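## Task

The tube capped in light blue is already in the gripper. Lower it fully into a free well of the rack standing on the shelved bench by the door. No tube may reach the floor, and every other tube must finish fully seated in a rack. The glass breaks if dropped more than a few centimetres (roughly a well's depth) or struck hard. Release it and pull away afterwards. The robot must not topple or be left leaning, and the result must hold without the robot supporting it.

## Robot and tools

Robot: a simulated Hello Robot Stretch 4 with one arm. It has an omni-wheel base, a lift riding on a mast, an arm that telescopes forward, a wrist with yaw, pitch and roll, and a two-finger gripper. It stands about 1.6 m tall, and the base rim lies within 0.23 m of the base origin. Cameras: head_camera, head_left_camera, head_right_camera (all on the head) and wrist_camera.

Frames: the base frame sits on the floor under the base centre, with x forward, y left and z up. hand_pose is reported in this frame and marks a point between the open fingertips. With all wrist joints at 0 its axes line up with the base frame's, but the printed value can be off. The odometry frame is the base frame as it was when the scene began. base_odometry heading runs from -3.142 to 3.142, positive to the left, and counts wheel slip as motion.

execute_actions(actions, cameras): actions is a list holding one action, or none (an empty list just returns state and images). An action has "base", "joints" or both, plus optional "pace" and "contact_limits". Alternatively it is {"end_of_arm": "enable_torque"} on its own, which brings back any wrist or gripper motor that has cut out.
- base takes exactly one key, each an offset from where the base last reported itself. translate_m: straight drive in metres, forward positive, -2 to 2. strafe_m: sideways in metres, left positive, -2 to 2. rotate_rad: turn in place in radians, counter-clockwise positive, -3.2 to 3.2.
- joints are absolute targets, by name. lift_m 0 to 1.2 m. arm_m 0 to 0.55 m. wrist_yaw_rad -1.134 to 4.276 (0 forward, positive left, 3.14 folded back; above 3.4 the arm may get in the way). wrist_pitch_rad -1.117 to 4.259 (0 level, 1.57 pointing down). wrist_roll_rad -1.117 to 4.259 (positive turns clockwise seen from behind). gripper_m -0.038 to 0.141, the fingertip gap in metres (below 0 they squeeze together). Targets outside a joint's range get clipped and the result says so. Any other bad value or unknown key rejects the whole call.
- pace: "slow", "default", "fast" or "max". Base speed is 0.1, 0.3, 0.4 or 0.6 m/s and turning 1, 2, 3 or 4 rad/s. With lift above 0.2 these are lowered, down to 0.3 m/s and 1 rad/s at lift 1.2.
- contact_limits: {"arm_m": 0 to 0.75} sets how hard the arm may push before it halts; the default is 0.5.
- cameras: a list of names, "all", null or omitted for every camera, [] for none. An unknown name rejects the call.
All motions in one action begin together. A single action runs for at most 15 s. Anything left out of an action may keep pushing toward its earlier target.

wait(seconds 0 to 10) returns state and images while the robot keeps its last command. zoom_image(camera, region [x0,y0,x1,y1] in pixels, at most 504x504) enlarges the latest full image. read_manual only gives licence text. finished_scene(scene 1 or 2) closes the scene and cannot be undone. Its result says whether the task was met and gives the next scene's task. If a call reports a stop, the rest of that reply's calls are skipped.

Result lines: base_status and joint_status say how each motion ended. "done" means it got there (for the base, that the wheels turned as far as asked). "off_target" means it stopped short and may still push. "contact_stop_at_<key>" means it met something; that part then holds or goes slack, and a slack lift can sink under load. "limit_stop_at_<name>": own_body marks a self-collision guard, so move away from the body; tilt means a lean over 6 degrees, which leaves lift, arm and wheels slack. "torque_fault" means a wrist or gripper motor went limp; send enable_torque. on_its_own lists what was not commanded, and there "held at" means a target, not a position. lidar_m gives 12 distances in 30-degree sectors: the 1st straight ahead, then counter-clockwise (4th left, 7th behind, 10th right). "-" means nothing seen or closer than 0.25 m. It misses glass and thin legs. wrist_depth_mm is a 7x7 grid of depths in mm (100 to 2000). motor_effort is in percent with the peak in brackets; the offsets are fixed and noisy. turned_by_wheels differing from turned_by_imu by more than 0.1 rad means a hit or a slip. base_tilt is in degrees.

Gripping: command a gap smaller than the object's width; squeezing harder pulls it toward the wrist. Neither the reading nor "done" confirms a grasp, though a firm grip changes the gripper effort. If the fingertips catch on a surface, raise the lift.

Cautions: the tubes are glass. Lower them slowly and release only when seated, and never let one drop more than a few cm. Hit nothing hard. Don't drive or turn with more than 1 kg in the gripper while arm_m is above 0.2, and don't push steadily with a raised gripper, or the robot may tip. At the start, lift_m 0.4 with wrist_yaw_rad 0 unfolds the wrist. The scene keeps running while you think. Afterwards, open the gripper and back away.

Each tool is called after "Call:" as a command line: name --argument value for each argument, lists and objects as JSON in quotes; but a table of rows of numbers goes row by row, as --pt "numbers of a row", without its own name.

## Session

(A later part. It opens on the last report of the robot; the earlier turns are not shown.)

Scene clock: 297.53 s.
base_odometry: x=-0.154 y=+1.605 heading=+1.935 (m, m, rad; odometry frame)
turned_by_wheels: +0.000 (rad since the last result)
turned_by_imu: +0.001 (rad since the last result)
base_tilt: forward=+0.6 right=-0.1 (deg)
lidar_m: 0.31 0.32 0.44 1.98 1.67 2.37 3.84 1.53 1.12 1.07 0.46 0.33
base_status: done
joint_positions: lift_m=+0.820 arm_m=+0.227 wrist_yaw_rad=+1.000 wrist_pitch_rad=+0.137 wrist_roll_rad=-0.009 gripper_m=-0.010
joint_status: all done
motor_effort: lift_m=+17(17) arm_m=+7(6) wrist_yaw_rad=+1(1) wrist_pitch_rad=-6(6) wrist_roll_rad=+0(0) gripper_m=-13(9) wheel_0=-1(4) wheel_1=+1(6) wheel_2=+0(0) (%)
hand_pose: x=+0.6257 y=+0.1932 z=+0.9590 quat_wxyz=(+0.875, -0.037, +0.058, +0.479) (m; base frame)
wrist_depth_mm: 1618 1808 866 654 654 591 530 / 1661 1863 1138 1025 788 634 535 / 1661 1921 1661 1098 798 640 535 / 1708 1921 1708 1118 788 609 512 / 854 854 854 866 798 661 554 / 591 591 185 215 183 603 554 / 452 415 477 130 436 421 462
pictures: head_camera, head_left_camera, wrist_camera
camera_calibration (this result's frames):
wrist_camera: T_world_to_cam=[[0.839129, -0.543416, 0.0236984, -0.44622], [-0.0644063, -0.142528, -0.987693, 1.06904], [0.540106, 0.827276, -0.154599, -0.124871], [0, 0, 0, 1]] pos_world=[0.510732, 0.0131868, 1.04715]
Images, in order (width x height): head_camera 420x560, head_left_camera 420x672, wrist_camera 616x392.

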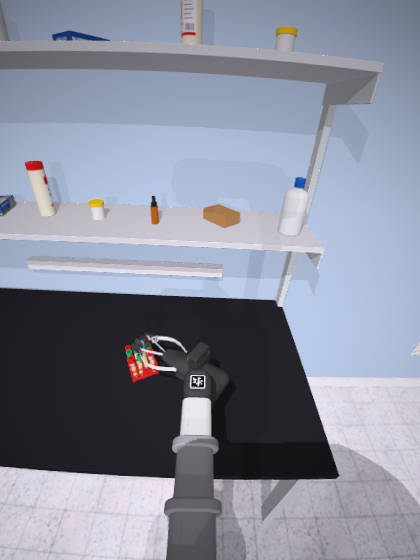

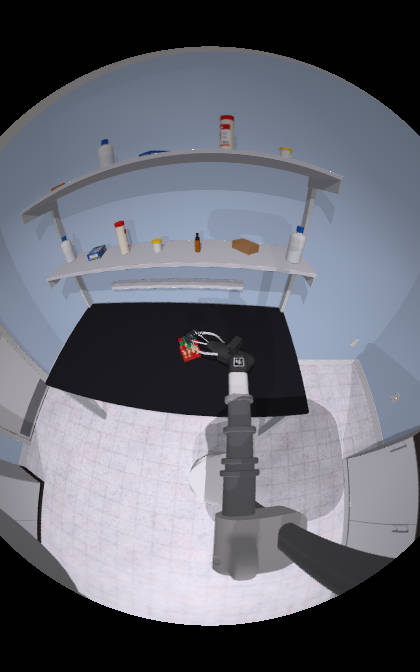

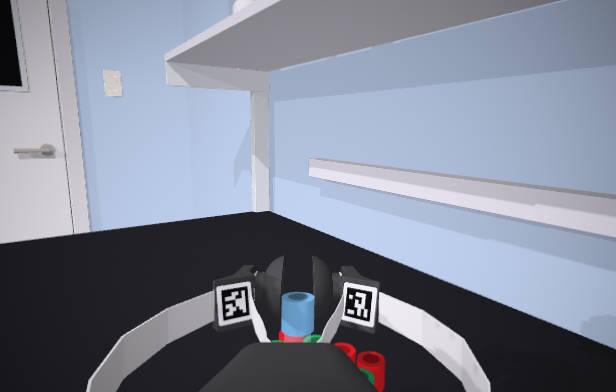

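Call:
execute_actions --actions '[{"base":{"strafe_m":0.003},"joints":{"arm_m":0.234,"wrist_roll_rad":-0.08,"wrist_pitch_rad":0.09},"pace":"slow"}]' --cameras '[]'

Call:
execute_actions --actions '[{"joints":{"lift_m":0.80},"pace":"slow"}]' --cameras '["head_camera","head_left_camera","wrist_camera"]'

Call:
zoom_image --camera "head_camera" --region '[115, 325, 175, 385]'

Call:
zoom_image --camera "head_left_camera" --region '[170, 322, 215, 367]'

Scene clock: 329.20 s.
base_odometry: x=-0.157 y=+1.604 heading=+1.934 (m, m, rad; odometry frame)
turned_by_wheels: +0.000 (rad since the last result)
turned_by_imu: +0.001 (rad since the last result)
base_tilt: forward=+0.5 right=-0.1 (deg)
lidar_m: 0.30 0.31 0.45 1.98 1.67 2.34 3.81 1.51 1.11 1.06 0.48 0.33
base_status: done
joint_positions: lift_m=+0.820 arm_m=+0.233 wrist_yaw_rad=+1.000 wrist_pitch_rad=+0.093 wrist_roll_rad=-0.079 gripper_m=-0.010
joint_status: all done
motor_effort: lift_m=+17(17) arm_m=+7(6) wrist_yaw_rad=+1(2) wrist_pitch_rad=-8(2) wrist_roll_rad=-1(2) gripper_m=-14(16) wheel_0=-2(5) wheel_1=+0(3) wheel_2=+0(0) (%)
hand_pose: x=+0.6325 y=+0.1945 z=+0.9717 quat_wxyz=(+0.875, -0.057, +0.022, +0.480) (m; base frame)
wrist_depth_mm: 1618 1808 1661 580 512 484 466 / 1661 1863 1078 991 778 640 539 / 1708 1921 1708 1098 809 640 539 / 1756 1983 1708 1118 759 627 539 / 854 891 960 991 820 627 504 / 597 615 185 215 183 627 544 / 459 430 500 130 508 488 525
pictures: none
No camera images: the call's "cameras" was empty. Leave "cameras" out to get every camera's image.

Scene clock: 330.13 s.
base_odometry: x=-0.157 y=+1.604 heading=+1.934 (m, m, rad; odometry frame)
turned_by_wheels: +0.000 (rad since the last result)
turned_by_imu: +0.000 (rad since the last result)
base_tilt: forward=+0.5 right=-0.1 (deg)
lidar_m: 0.29 0.30 0.45 1.98 1.67 2.37 3.85 1.53 1.11 1.08 0.47 0.32
base_status: not commanded
joint_positions: lift_m=+0.800 arm_m=+0.233 wrist_yaw_rad=+1.000 wrist_pitch_rad=+0.093 wrist_roll_rad=-0.079 gripper_m=-0.010
joint_status: all done
motor_effort: lift_m=+17(17) arm_m=+6(7) wrist_yaw_rad=+1(1) wrist_pitch_rad=-7(8) wrist_roll_rad=-2(2) gripper_m=-9(17) wheel_0=-2(2) wheel_1=+0(1) wheel_2=+0(0) (%)
hand_pose: x=+0.6325 y=+0.1945 z=+0.9517 quat_wxyz=(+0.875, -0.057, +0.022, +0.480) (m; base frame)
wrist_depth_mm: 1661 1808 1576 609 574 544 517 / 1661 1863 1118 1025 809 640 539 / 1708 1921 1756 1098 809 640 539 / 1756 1921 1708 1098 759 615 535 / 788 842 878 946 809 647 517 / 554 569 185 215 183 627 544 / 424 399 449 130 466 449 508
pictures: head_camera, head_left_camera, wrist_camera
camera_calibration (this result's frames):
wrist_camera: T_world_to_cam=[[0.838639, -0.536624, 0.0933834, -0.518407], [0.0185162, -0.143258, -0.989512, 1.01185], [0.544373, 0.831572, -0.110205, -0.176469], [0, 0, 0, 1]] pos_world=[0.512085, 0.0135136, 1.0302]
Images, in order (width x height): head_camera 420x560, head_left_camera 420x672, wrist_camera 616x392.

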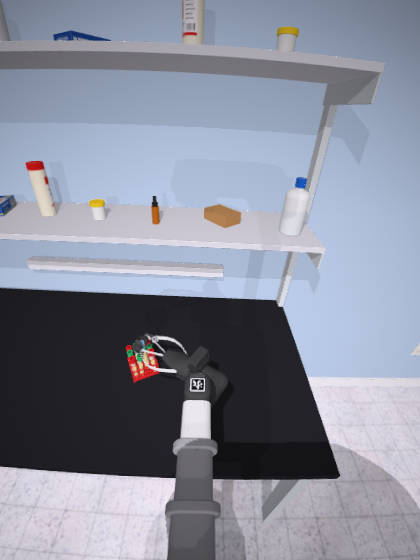

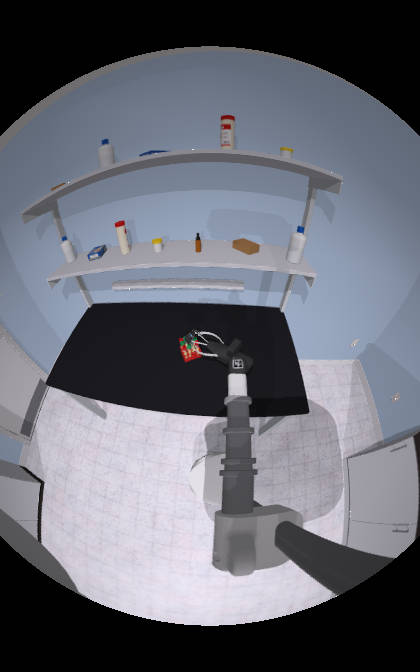

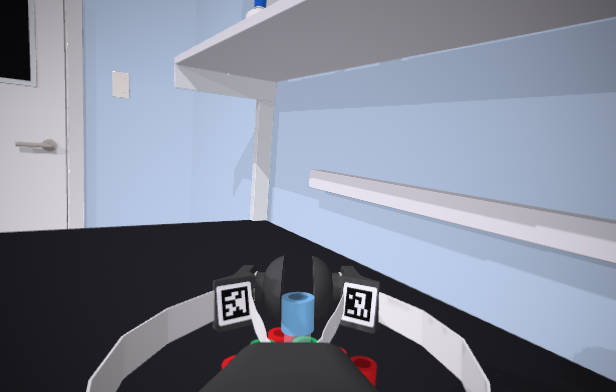

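Region (115, 325, 175, 385) of head_camera's 420x560 image, scaled by 8.400, with more detail than that image has.

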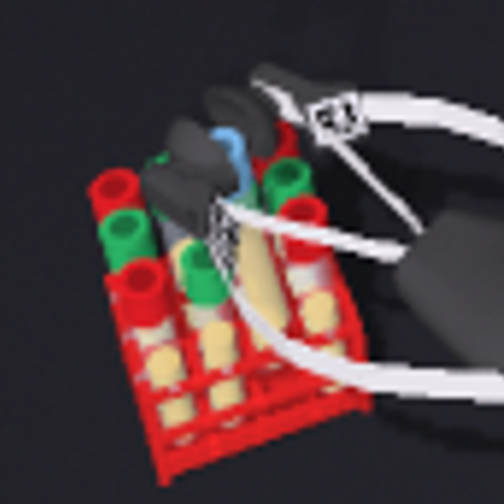

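Region (170, 322, 215, 367) of head_left_camera's 420x672 image, scaled by 11.200, with more detail than that image has.

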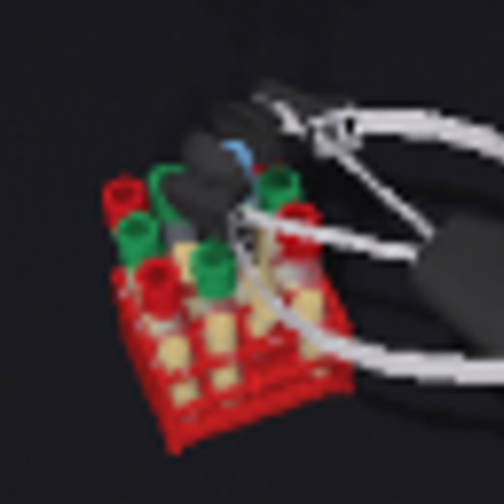

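Call:
execute_actions --actions '[{"joints":{"lift_m":0.787},"pace":"slow"}]' --cameras '["head_camera","wrist_camera"]'

Call:
zoom_image --camera "head_camera" --region '[115, 325, 175, 385]'

Scene clock: 335.77 s.
base_odometry: x=-0.157 y=+1.604 heading=+1.934 (m, m, rad; odometry frame)
turned_by_wheels: +0.000 (rad since the last result)
turned_by_imu: +0.001 (rad since the last result)
base_tilt: forward=+0.6 right=-0.1 (deg)
lidar_m: 0.31 0.33 0.48 1.98 1.69 2.37 3.82 1.55 1.09 1.08 0.45 0.33
base_status: not commanded
joint_positions: lift_m=+0.787 arm_m=+0.233 wrist_yaw_rad=+1.000 wrist_pitch_rad=+0.093 wrist_roll_rad=-0.079 gripper_m=-0.010
joint_status: all done
motor_effort: lift_m=+17(16) arm_m=+6(6) wrist_yaw_rad=+1(2) wrist_pitch_rad=-6(7) wrist_roll_rad=-2(2) gripper_m=-11(13) wheel_0=-2(2) wheel_1=+0(0) wheel_2=+0(1) (%)
hand_pose: x=+0.6325 y=+0.1945 z=+0.9388 quat_wxyz=(+0.875, -0.057, +0.022, +0.480) (m; base frame)
wrist_depth_mm: 1661 1863 904 654 615 597 521 / 1661 1863 1138 1042 809 640 544 / 1708 1921 1708 1098 809 640 544 / 1756 1983 1618 1118 788 609 517 / 750 788 842 891 788 647 535 / 525 535 185 214 183 609 544 / 402 377 421 130 427 427 484
pictures: head_camera, wrist_camera
camera_calibration (this result's frames):
wrist_camera: T_world_to_cam=[[0.838637, -0.536623, 0.0934014, -0.517212], [0.0185432, -0.143249, -0.989513, 0.998992], [0.544375, 0.831574, -0.110183, -0.177923], [0, 0, 0, 1]] pos_world=[0.512085, 0.0135132, 1.01722]
Images, in order (width x height): head_camera 420x560, wrist_camera 616x392.

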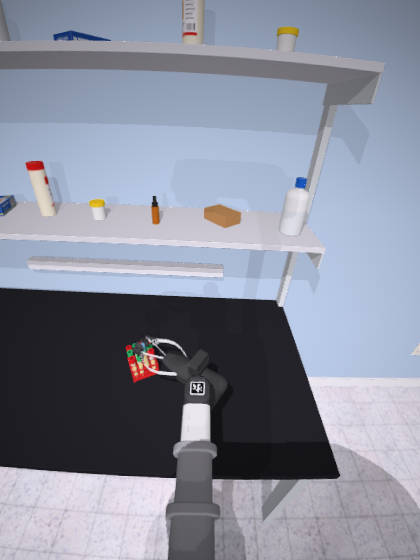

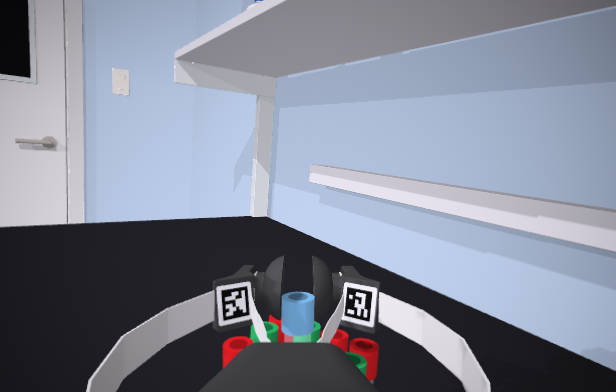

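Region (115, 325, 175, 385) of head_camera's 420x560 image, scaled by 8.400, with more detail than that image has.

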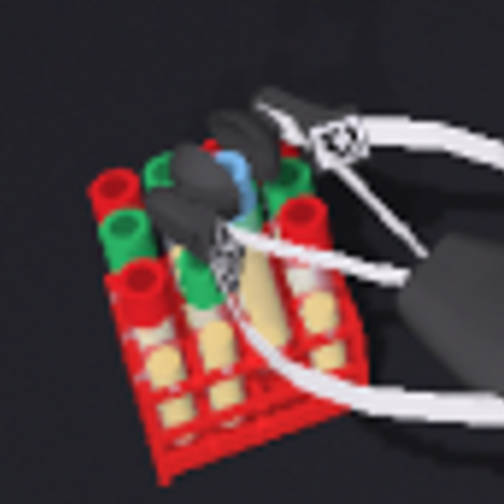

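In the well. Shift cap slightly right and lower.

Call:
execute_actions --actions '[{"base":{"strafe_m":-0.003},"joints":{"lift_m":0.772},"pace":"slow"}]' --cameras '["head_camera","wrist_camera"]'

Call:
zoom_image --camera "head_camera" --region '[115, 325, 175, 385]'

Scene clock: 340.90 s.
base_odometry: x=-0.154 y=+1.605 heading=+1.935 (m, m, rad; odometry frame)
turned_by_wheels: +0.000 (rad since the last result)
turned_by_imu: +0.001 (rad since the last result)
base_tilt: forward=+0.6 right=-0.1 (deg)
lidar_m: 0.31 0.30 0.44 1.99 1.68 2.40 3.81 1.53 1.12 1.06 0.43 0.31
base_status: done
joint_positions: lift_m=+0.772 arm_m=+0.233 wrist_yaw_rad=+1.000 wrist_pitch_rad=+0.093 wrist_roll_rad=-0.079 gripper_m=-0.010
joint_status: all done
motor_effort: lift_m=+17(16) arm_m=+6(6) wrist_yaw_rad=+1(1) wrist_pitch_rad=-5(8) wrist_roll_rad=-1(1) gripper_m=-15(12) wheel_0=+2(4) wheel_1=+0(3) wheel_2=+0(2) (%)
hand_pose: x=+0.6325 y=+0.1945 z=+0.9238 quat_wxyz=(+0.875, -0.057, +0.022, +0.480) (m; base frame)
wrist_depth_mm: 1618 1808 917 707 668 603 535 / 1708 1863 1182 1042 809 640 539 / 1661 1921 1708 1098 809 640 539 / 1708 1921 1576 1098 788 609 508 / 707 750 788 831 788 640 544 / 492 504 185 215 183 591 539 / 377 355 394 130 404 402 452
pictures: head_camera, wrist_camera
camera_calibration (this result's frames):
wrist_camera: T_world_to_cam=[[0.838632, -0.536629, 0.0934079, -0.515817], [0.0185964, -0.143178, -0.989522, 0.984133], [0.54438, 0.831582, -0.110095, -0.179664], [0, 0, 0, 1]] pos_world=[0.512085, 0.0135095, 1.00222]
Images, in order (width x height): head_camera 420x560, wrist_camera 616x392.

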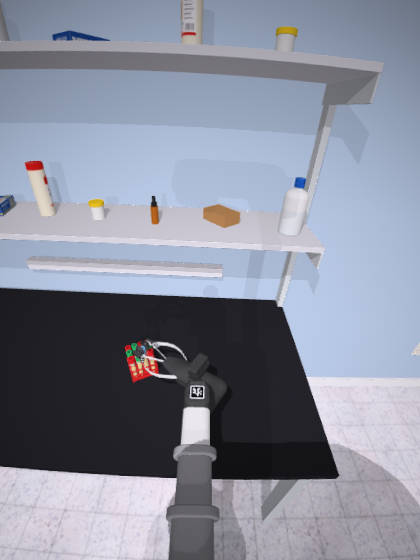

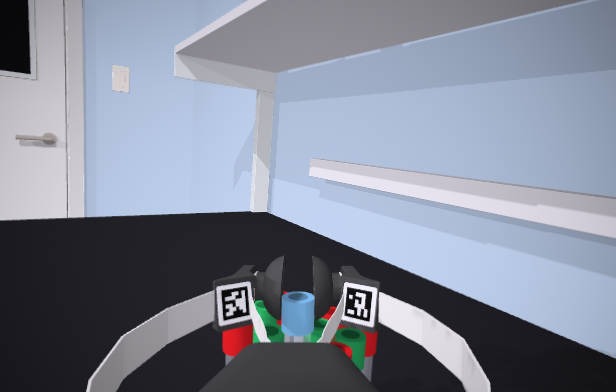

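Region (115, 325, 175, 385) of head_camera's 420x560 image, scaled by 8.400, with more detail than that image has.

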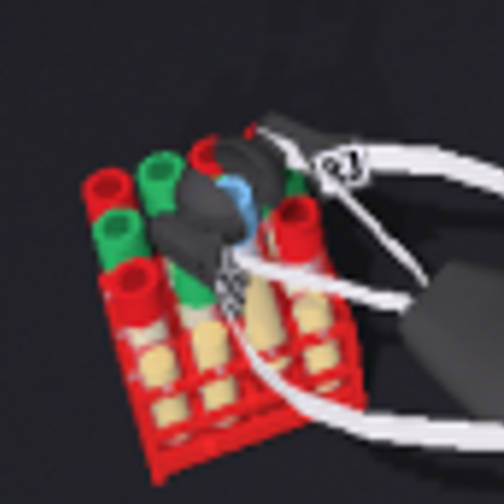

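Call:
execute_actions --actions '[{"joints":{"lift_m":0.766},"pace":"slow"}]' --cameras '[]'

Call:
execute_actions --actions '[{"joints":{"gripper_m":0.01},"pace":"slow"}]' --cameras '["wrist_camera"]'

Scene clock: 346.30 s.
base_odometry: x=-0.154 y=+1.605 heading=+1.935 (m, m, rad; odometry frame)
turned_by_wheels: +0.000 (rad since the last result)
turned_by_imu: +0.001 (rad since the last result)
base_tilt: forward=+0.6 right=-0.1 (deg)
lidar_m: 0.32 0.33 0.43 1.98 1.68 2.37 3.80 1.52 1.13 1.05 0.44 0.32
base_status: not commanded
joint_positions: lift_m=+0.766 arm_m=+0.233 wrist_yaw_rad=+1.000 wrist_pitch_rad=+0.091 wrist_roll_rad=-0.079 gripper_m=-0.010
joint_status: all done
motor_effort: lift_m=+16(17) arm_m=+6(6) wrist_yaw_rad=+1(1) wrist_pitch_rad=-6(8) wrist_roll_rad=-2(1) gripper_m=-12(15) wheel_0=+2(2) wheel_1=+0(0) wheel_2=+0(0) (%)
hand_pose: x=+0.6325 y=+0.1945 z=+0.9181 quat_wxyz=(+0.875, -0.057, +0.021, +0.480) (m; base frame)
wrist_depth_mm: 1618 1863 931 715 683 603 535 / 1708 1863 1205 1060 809 640 539 / 1708 1921 1708 1098 820 647 539 / 1708 1921 1576 1098 788 603 508 / 691 723 768 820 788 640 539 / 480 496 185 215 184 591 535 / 368 347 389 130 397 394 445
pictures: none
No camera images: the call's "cameras" was empty. Leave "cameras" out to get every camera's image.

Scene clock: 347.37 s.
base_odometry: x=-0.154 y=+1.605 heading=+1.935 (m, m, rad; odometry frame)
turned_by_wheels: +0.000 (rad since the last result)
turned_by_imu: +0.000 (rad since the last result)
base_tilt: forward=+0.5 right=+0.0 (deg)
lidar_m: 0.29 0.30 0.45 1.99 1.69 2.37 3.83 1.52 1.07 1.06 0.45 0.31
base_status: not commanded
joint_positions: lift_m=+0.766 arm_m=+0.233 wrist_yaw_rad=+1.000 wrist_pitch_rad=+0.091 wrist_roll_rad=-0.079 gripper_m=+0.010
joint_status: all done
motor_effort: lift_m=+16(16) arm_m=+6(6) wrist_yaw_rad=+1(1) wrist_pitch_rad=-5(3) wrist_roll_rad=-1(2) gripper_m=-8(10) wheel_0=+2(2) wheel_1=+0(0) wheel_2=+0(0) (%)
hand_pose: x=+0.6325 y=+0.1945 z=+0.9182 quat_wxyz=(+0.875, -0.057, +0.021, +0.480) (m; base frame)
wrist_depth_mm: 1618 1863 946 723 676 609 539 / 1661 1921 1229 1042 809 640 544 / 1708 1921 1661 1118 809 647 539 / 1708 1921 1576 1098 788 609 504 / 699 732 768 820 778 640 539 / 484 500 190 211 187 591 535 / 370 244 387 130 394 415 449
pictures: wrist_camera
camera_calibration (this result's frames):
wrist_camera: T_world_to_cam=[[0.838564, -0.536734, 0.0934172, -0.515243], [0.0193167, -0.14207, -0.989668, 0.978082], [0.544461, 0.831705, -0.108767, -0.181608], [0, 0, 0, 1]] pos_world=[0.512049, 0.0134513, 0.996356]
Images, in order (width x height): wrist_camera 616x392.

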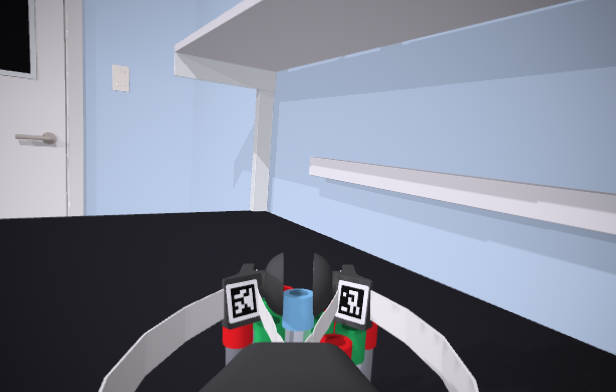

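Call:
execute_actions --actions '[{"joints":{"gripper_m":0.03},"pace":"slow"}]' --cameras '["wrist_camera"]'

Call:
execute_actions --actions '[{"joints":{"lift_m":0.84}}]' --cameras '[]'

Call:
execute_actions --actions '[{"joints":{"arm_m":0.0},"pace":"fast"}]' --cameras '["head_camera","wrist_camera"]'

Call:
zoom_image --camera "head_camera" --region '[115, 325, 175, 385]'

Scene clock: 354.17 s.
base_odometry: x=-0.154 y=+1.605 heading=+1.935 (m, m, rad; odometry frame)
turned_by_wheels: +0.000 (rad since the last result)
turned_by_imu: +0.001 (rad since the last result)
base_tilt: forward=+0.5 right=-0.1 (deg)
lidar_m: 0.30 0.32 0.44 1.99 1.68 2.38 3.83 1.53 1.12 1.05 0.45 0.34
base_status: not commanded
joint_positions: lift_m=+0.766 arm_m=+0.233 wrist_yaw_rad=+1.000 wrist_pitch_rad=+0.092 wrist_roll_rad=-0.079 gripper_m=+0.030
joint_status: all done
motor_effort: lift_m=+17(17) arm_m=+7(7) wrist_yaw_rad=+1(1) wrist_pitch_rad=-6(5) wrist_roll_rad=-1(1) gripper_m=+0(2) wheel_0=+2(2) wheel_1=+0(0) wheel_2=+0(0) (%)
hand_pose: x=+0.6325 y=+0.1945 z=+0.9180 quat_wxyz=(+0.875, -0.057, +0.021, +0.480) (m; base frame)
wrist_depth_mm: 1618 1863 931 723 683 609 535 / 1708 1863 1205 1060 809 647 539 / 1708 1921 1708 1098 809 640 544 / 1708 1921 1618 1098 778 609 508 / 691 732 759 820 778 647 539 / 480 496 190 240 192 591 535 / 370 347 387 133 394 421 445
pictures: wrist_camera
camera_calibration (this result's frames):
wrist_camera: T_world_to_cam=[[0.838594, -0.536688, 0.0934165, -0.515253], [0.019008, -0.142551, -0.989605, 0.97813], [0.544425, 0.831652, -0.109341, -0.181053], [0, 0, 0, 1]] pos_world=[0.512065, 0.0134767, 0.996298]
Images, in order (width x height): wrist_camera 616x392.

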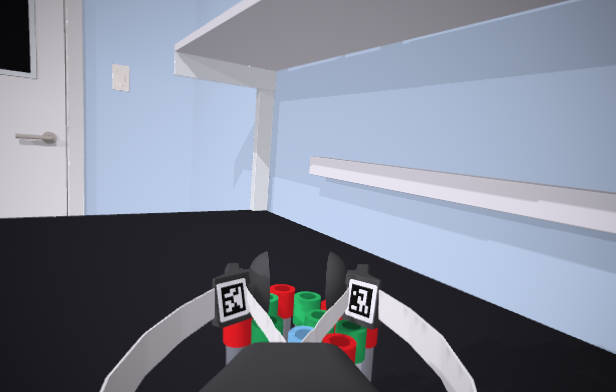

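Scene clock: 355.43 s.
base_odometry: x=-0.154 y=+1.605 heading=+1.935 (m, m, rad; odometry frame)
turned_by_wheels: +0.000 (rad since the last result)
turned_by_imu: +0.000 (rad since the last result)
base_tilt: forward=+0.6 right=-0.1 (deg)
lidar_m: 0.30 0.31 0.44 2.00 1.68 2.36 3.83 1.51 1.12 1.07 0.44 0.34
base_status: not commanded
joint_positions: lift_m=+0.840 arm_m=+0.233 wrist_yaw_rad=+1.000 wrist_pitch_rad=+0.092 wrist_roll_rad=-0.079 gripper_m=+0.030
joint_status: all done
motor_effort: lift_m=+22(23) arm_m=+6(7) wrist_yaw_rad=+1(1) wrist_pitch_rad=-4(5) wrist_roll_rad=-1(1) gripper_m=-1(2) wheel_0=+2(2) wheel_1=+0(0) wheel_2=+0(0) (%)
hand_pose: x=+0.6325 y=+0.1945 z=+0.9915 quat_wxyz=(+0.875, -0.057, +0.021, +0.480) (m; base frame)
wrist_depth_mm: 1618 1863 1708 569 442 424 407 / 1708 1921 1060 917 759 627 544 / 1661 1921 1708 1098 809 647 539 / 1708 1983 1708 1118 778 640 539 / 917 960 1025 1008 788 597 508 / 640 661 191 661 192 647 544 / 492 462 539 133 530 559 535
pictures: none
No camera images: the call's "cameras" was empty. Leave "cameras" out to get every camera's image.

Scene clock: 356.97 s.
base_odometry: x=-0.154 y=+1.605 heading=+1.935 (m, m, rad; odometry frame)
turned_by_wheels: +0.000 (rad since the last result)
turned_by_imu: +0.000 (rad since the last result)
base_tilt: forward=+0.6 right=-0.1 (deg)
lidar_m: 0.31 0.31 0.47 1.99 1.67 2.36 3.80 1.53 1.10 1.05 0.45 0.32
base_status: not commanded
joint_positions: lift_m=+0.840 arm_m=+0.003 wrist_yaw_rad=+1.000 wrist_pitch_rad=+0.092 wrist_roll_rad=-0.080 gripper_m=+0.030
joint_status: all done
joint sent to its limit — the command would take arm_m past its lower limit, so that joint was sent only as far as its limit.
motor_effort: lift_m=+22(22) arm_m=-7(6) wrist_yaw_rad=+0(0) wrist_pitch_rad=-5(6) wrist_roll_rad=-1(2) gripper_m=-2(3) wheel_0=+2(2) wheel_1=+0(0) wheel_2=+0(0) (%)
hand_pose: x=+0.4028 y=+0.1945 z=+0.9914 quat_wxyz=(+0.875, -0.057, +0.021, +0.480) (m; base frame)
wrist_depth_mm: 1661 1808 - 1537 1138 842 654 / 1661 1863 - 1182 854 732 691 / 1708 1863 - 1537 1118 891 741 / 1708 1921 - 1537 1098 866 741 / 1808 960 1042 1098 1060 891 723 / 1808 661 191 661 192 788 723 / 1756 466 539 133 535 364 597
pictures: head_camera, wrist_camera
camera_calibration (this result's frames):
wrist_camera: T_world_to_cam=[[0.838751, -0.536428, 0.0934938, -0.329594], [0.0188659, -0.142969, -0.989547, 1.05523], [0.544188, 0.831748, -0.109796, -0.0474485], [0, 0, 0, 1]] pos_world=[0.282361, 0.0135267, 1.0698]
Images, in order (width x height): head_camera 420x560, wrist_camera 616x392.

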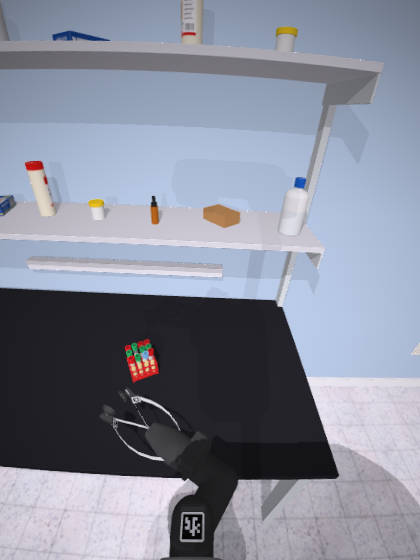

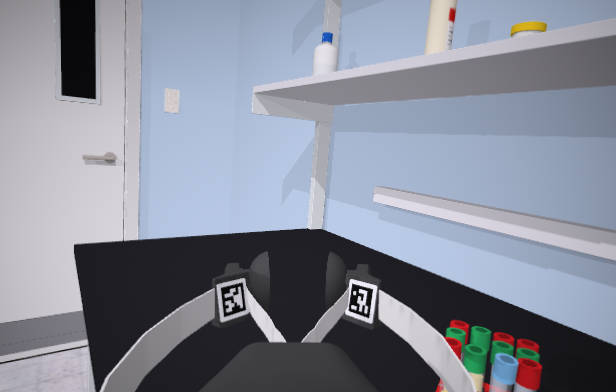

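Region (115, 325, 175, 385) of head_camera's 420x560 image, scaled by 8.400, with more detail than that image has.

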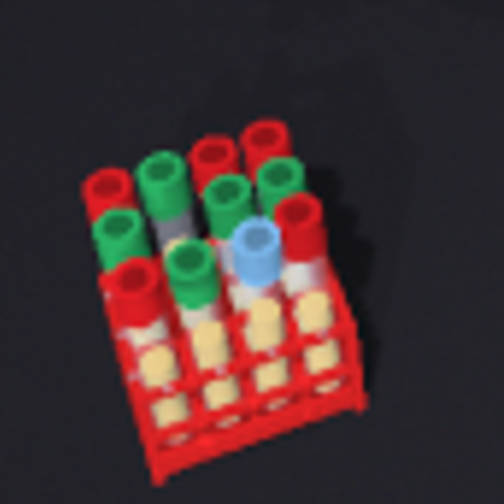

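Seated.

Call:
finished_scene --scene 1

The scene is finished: the task was done.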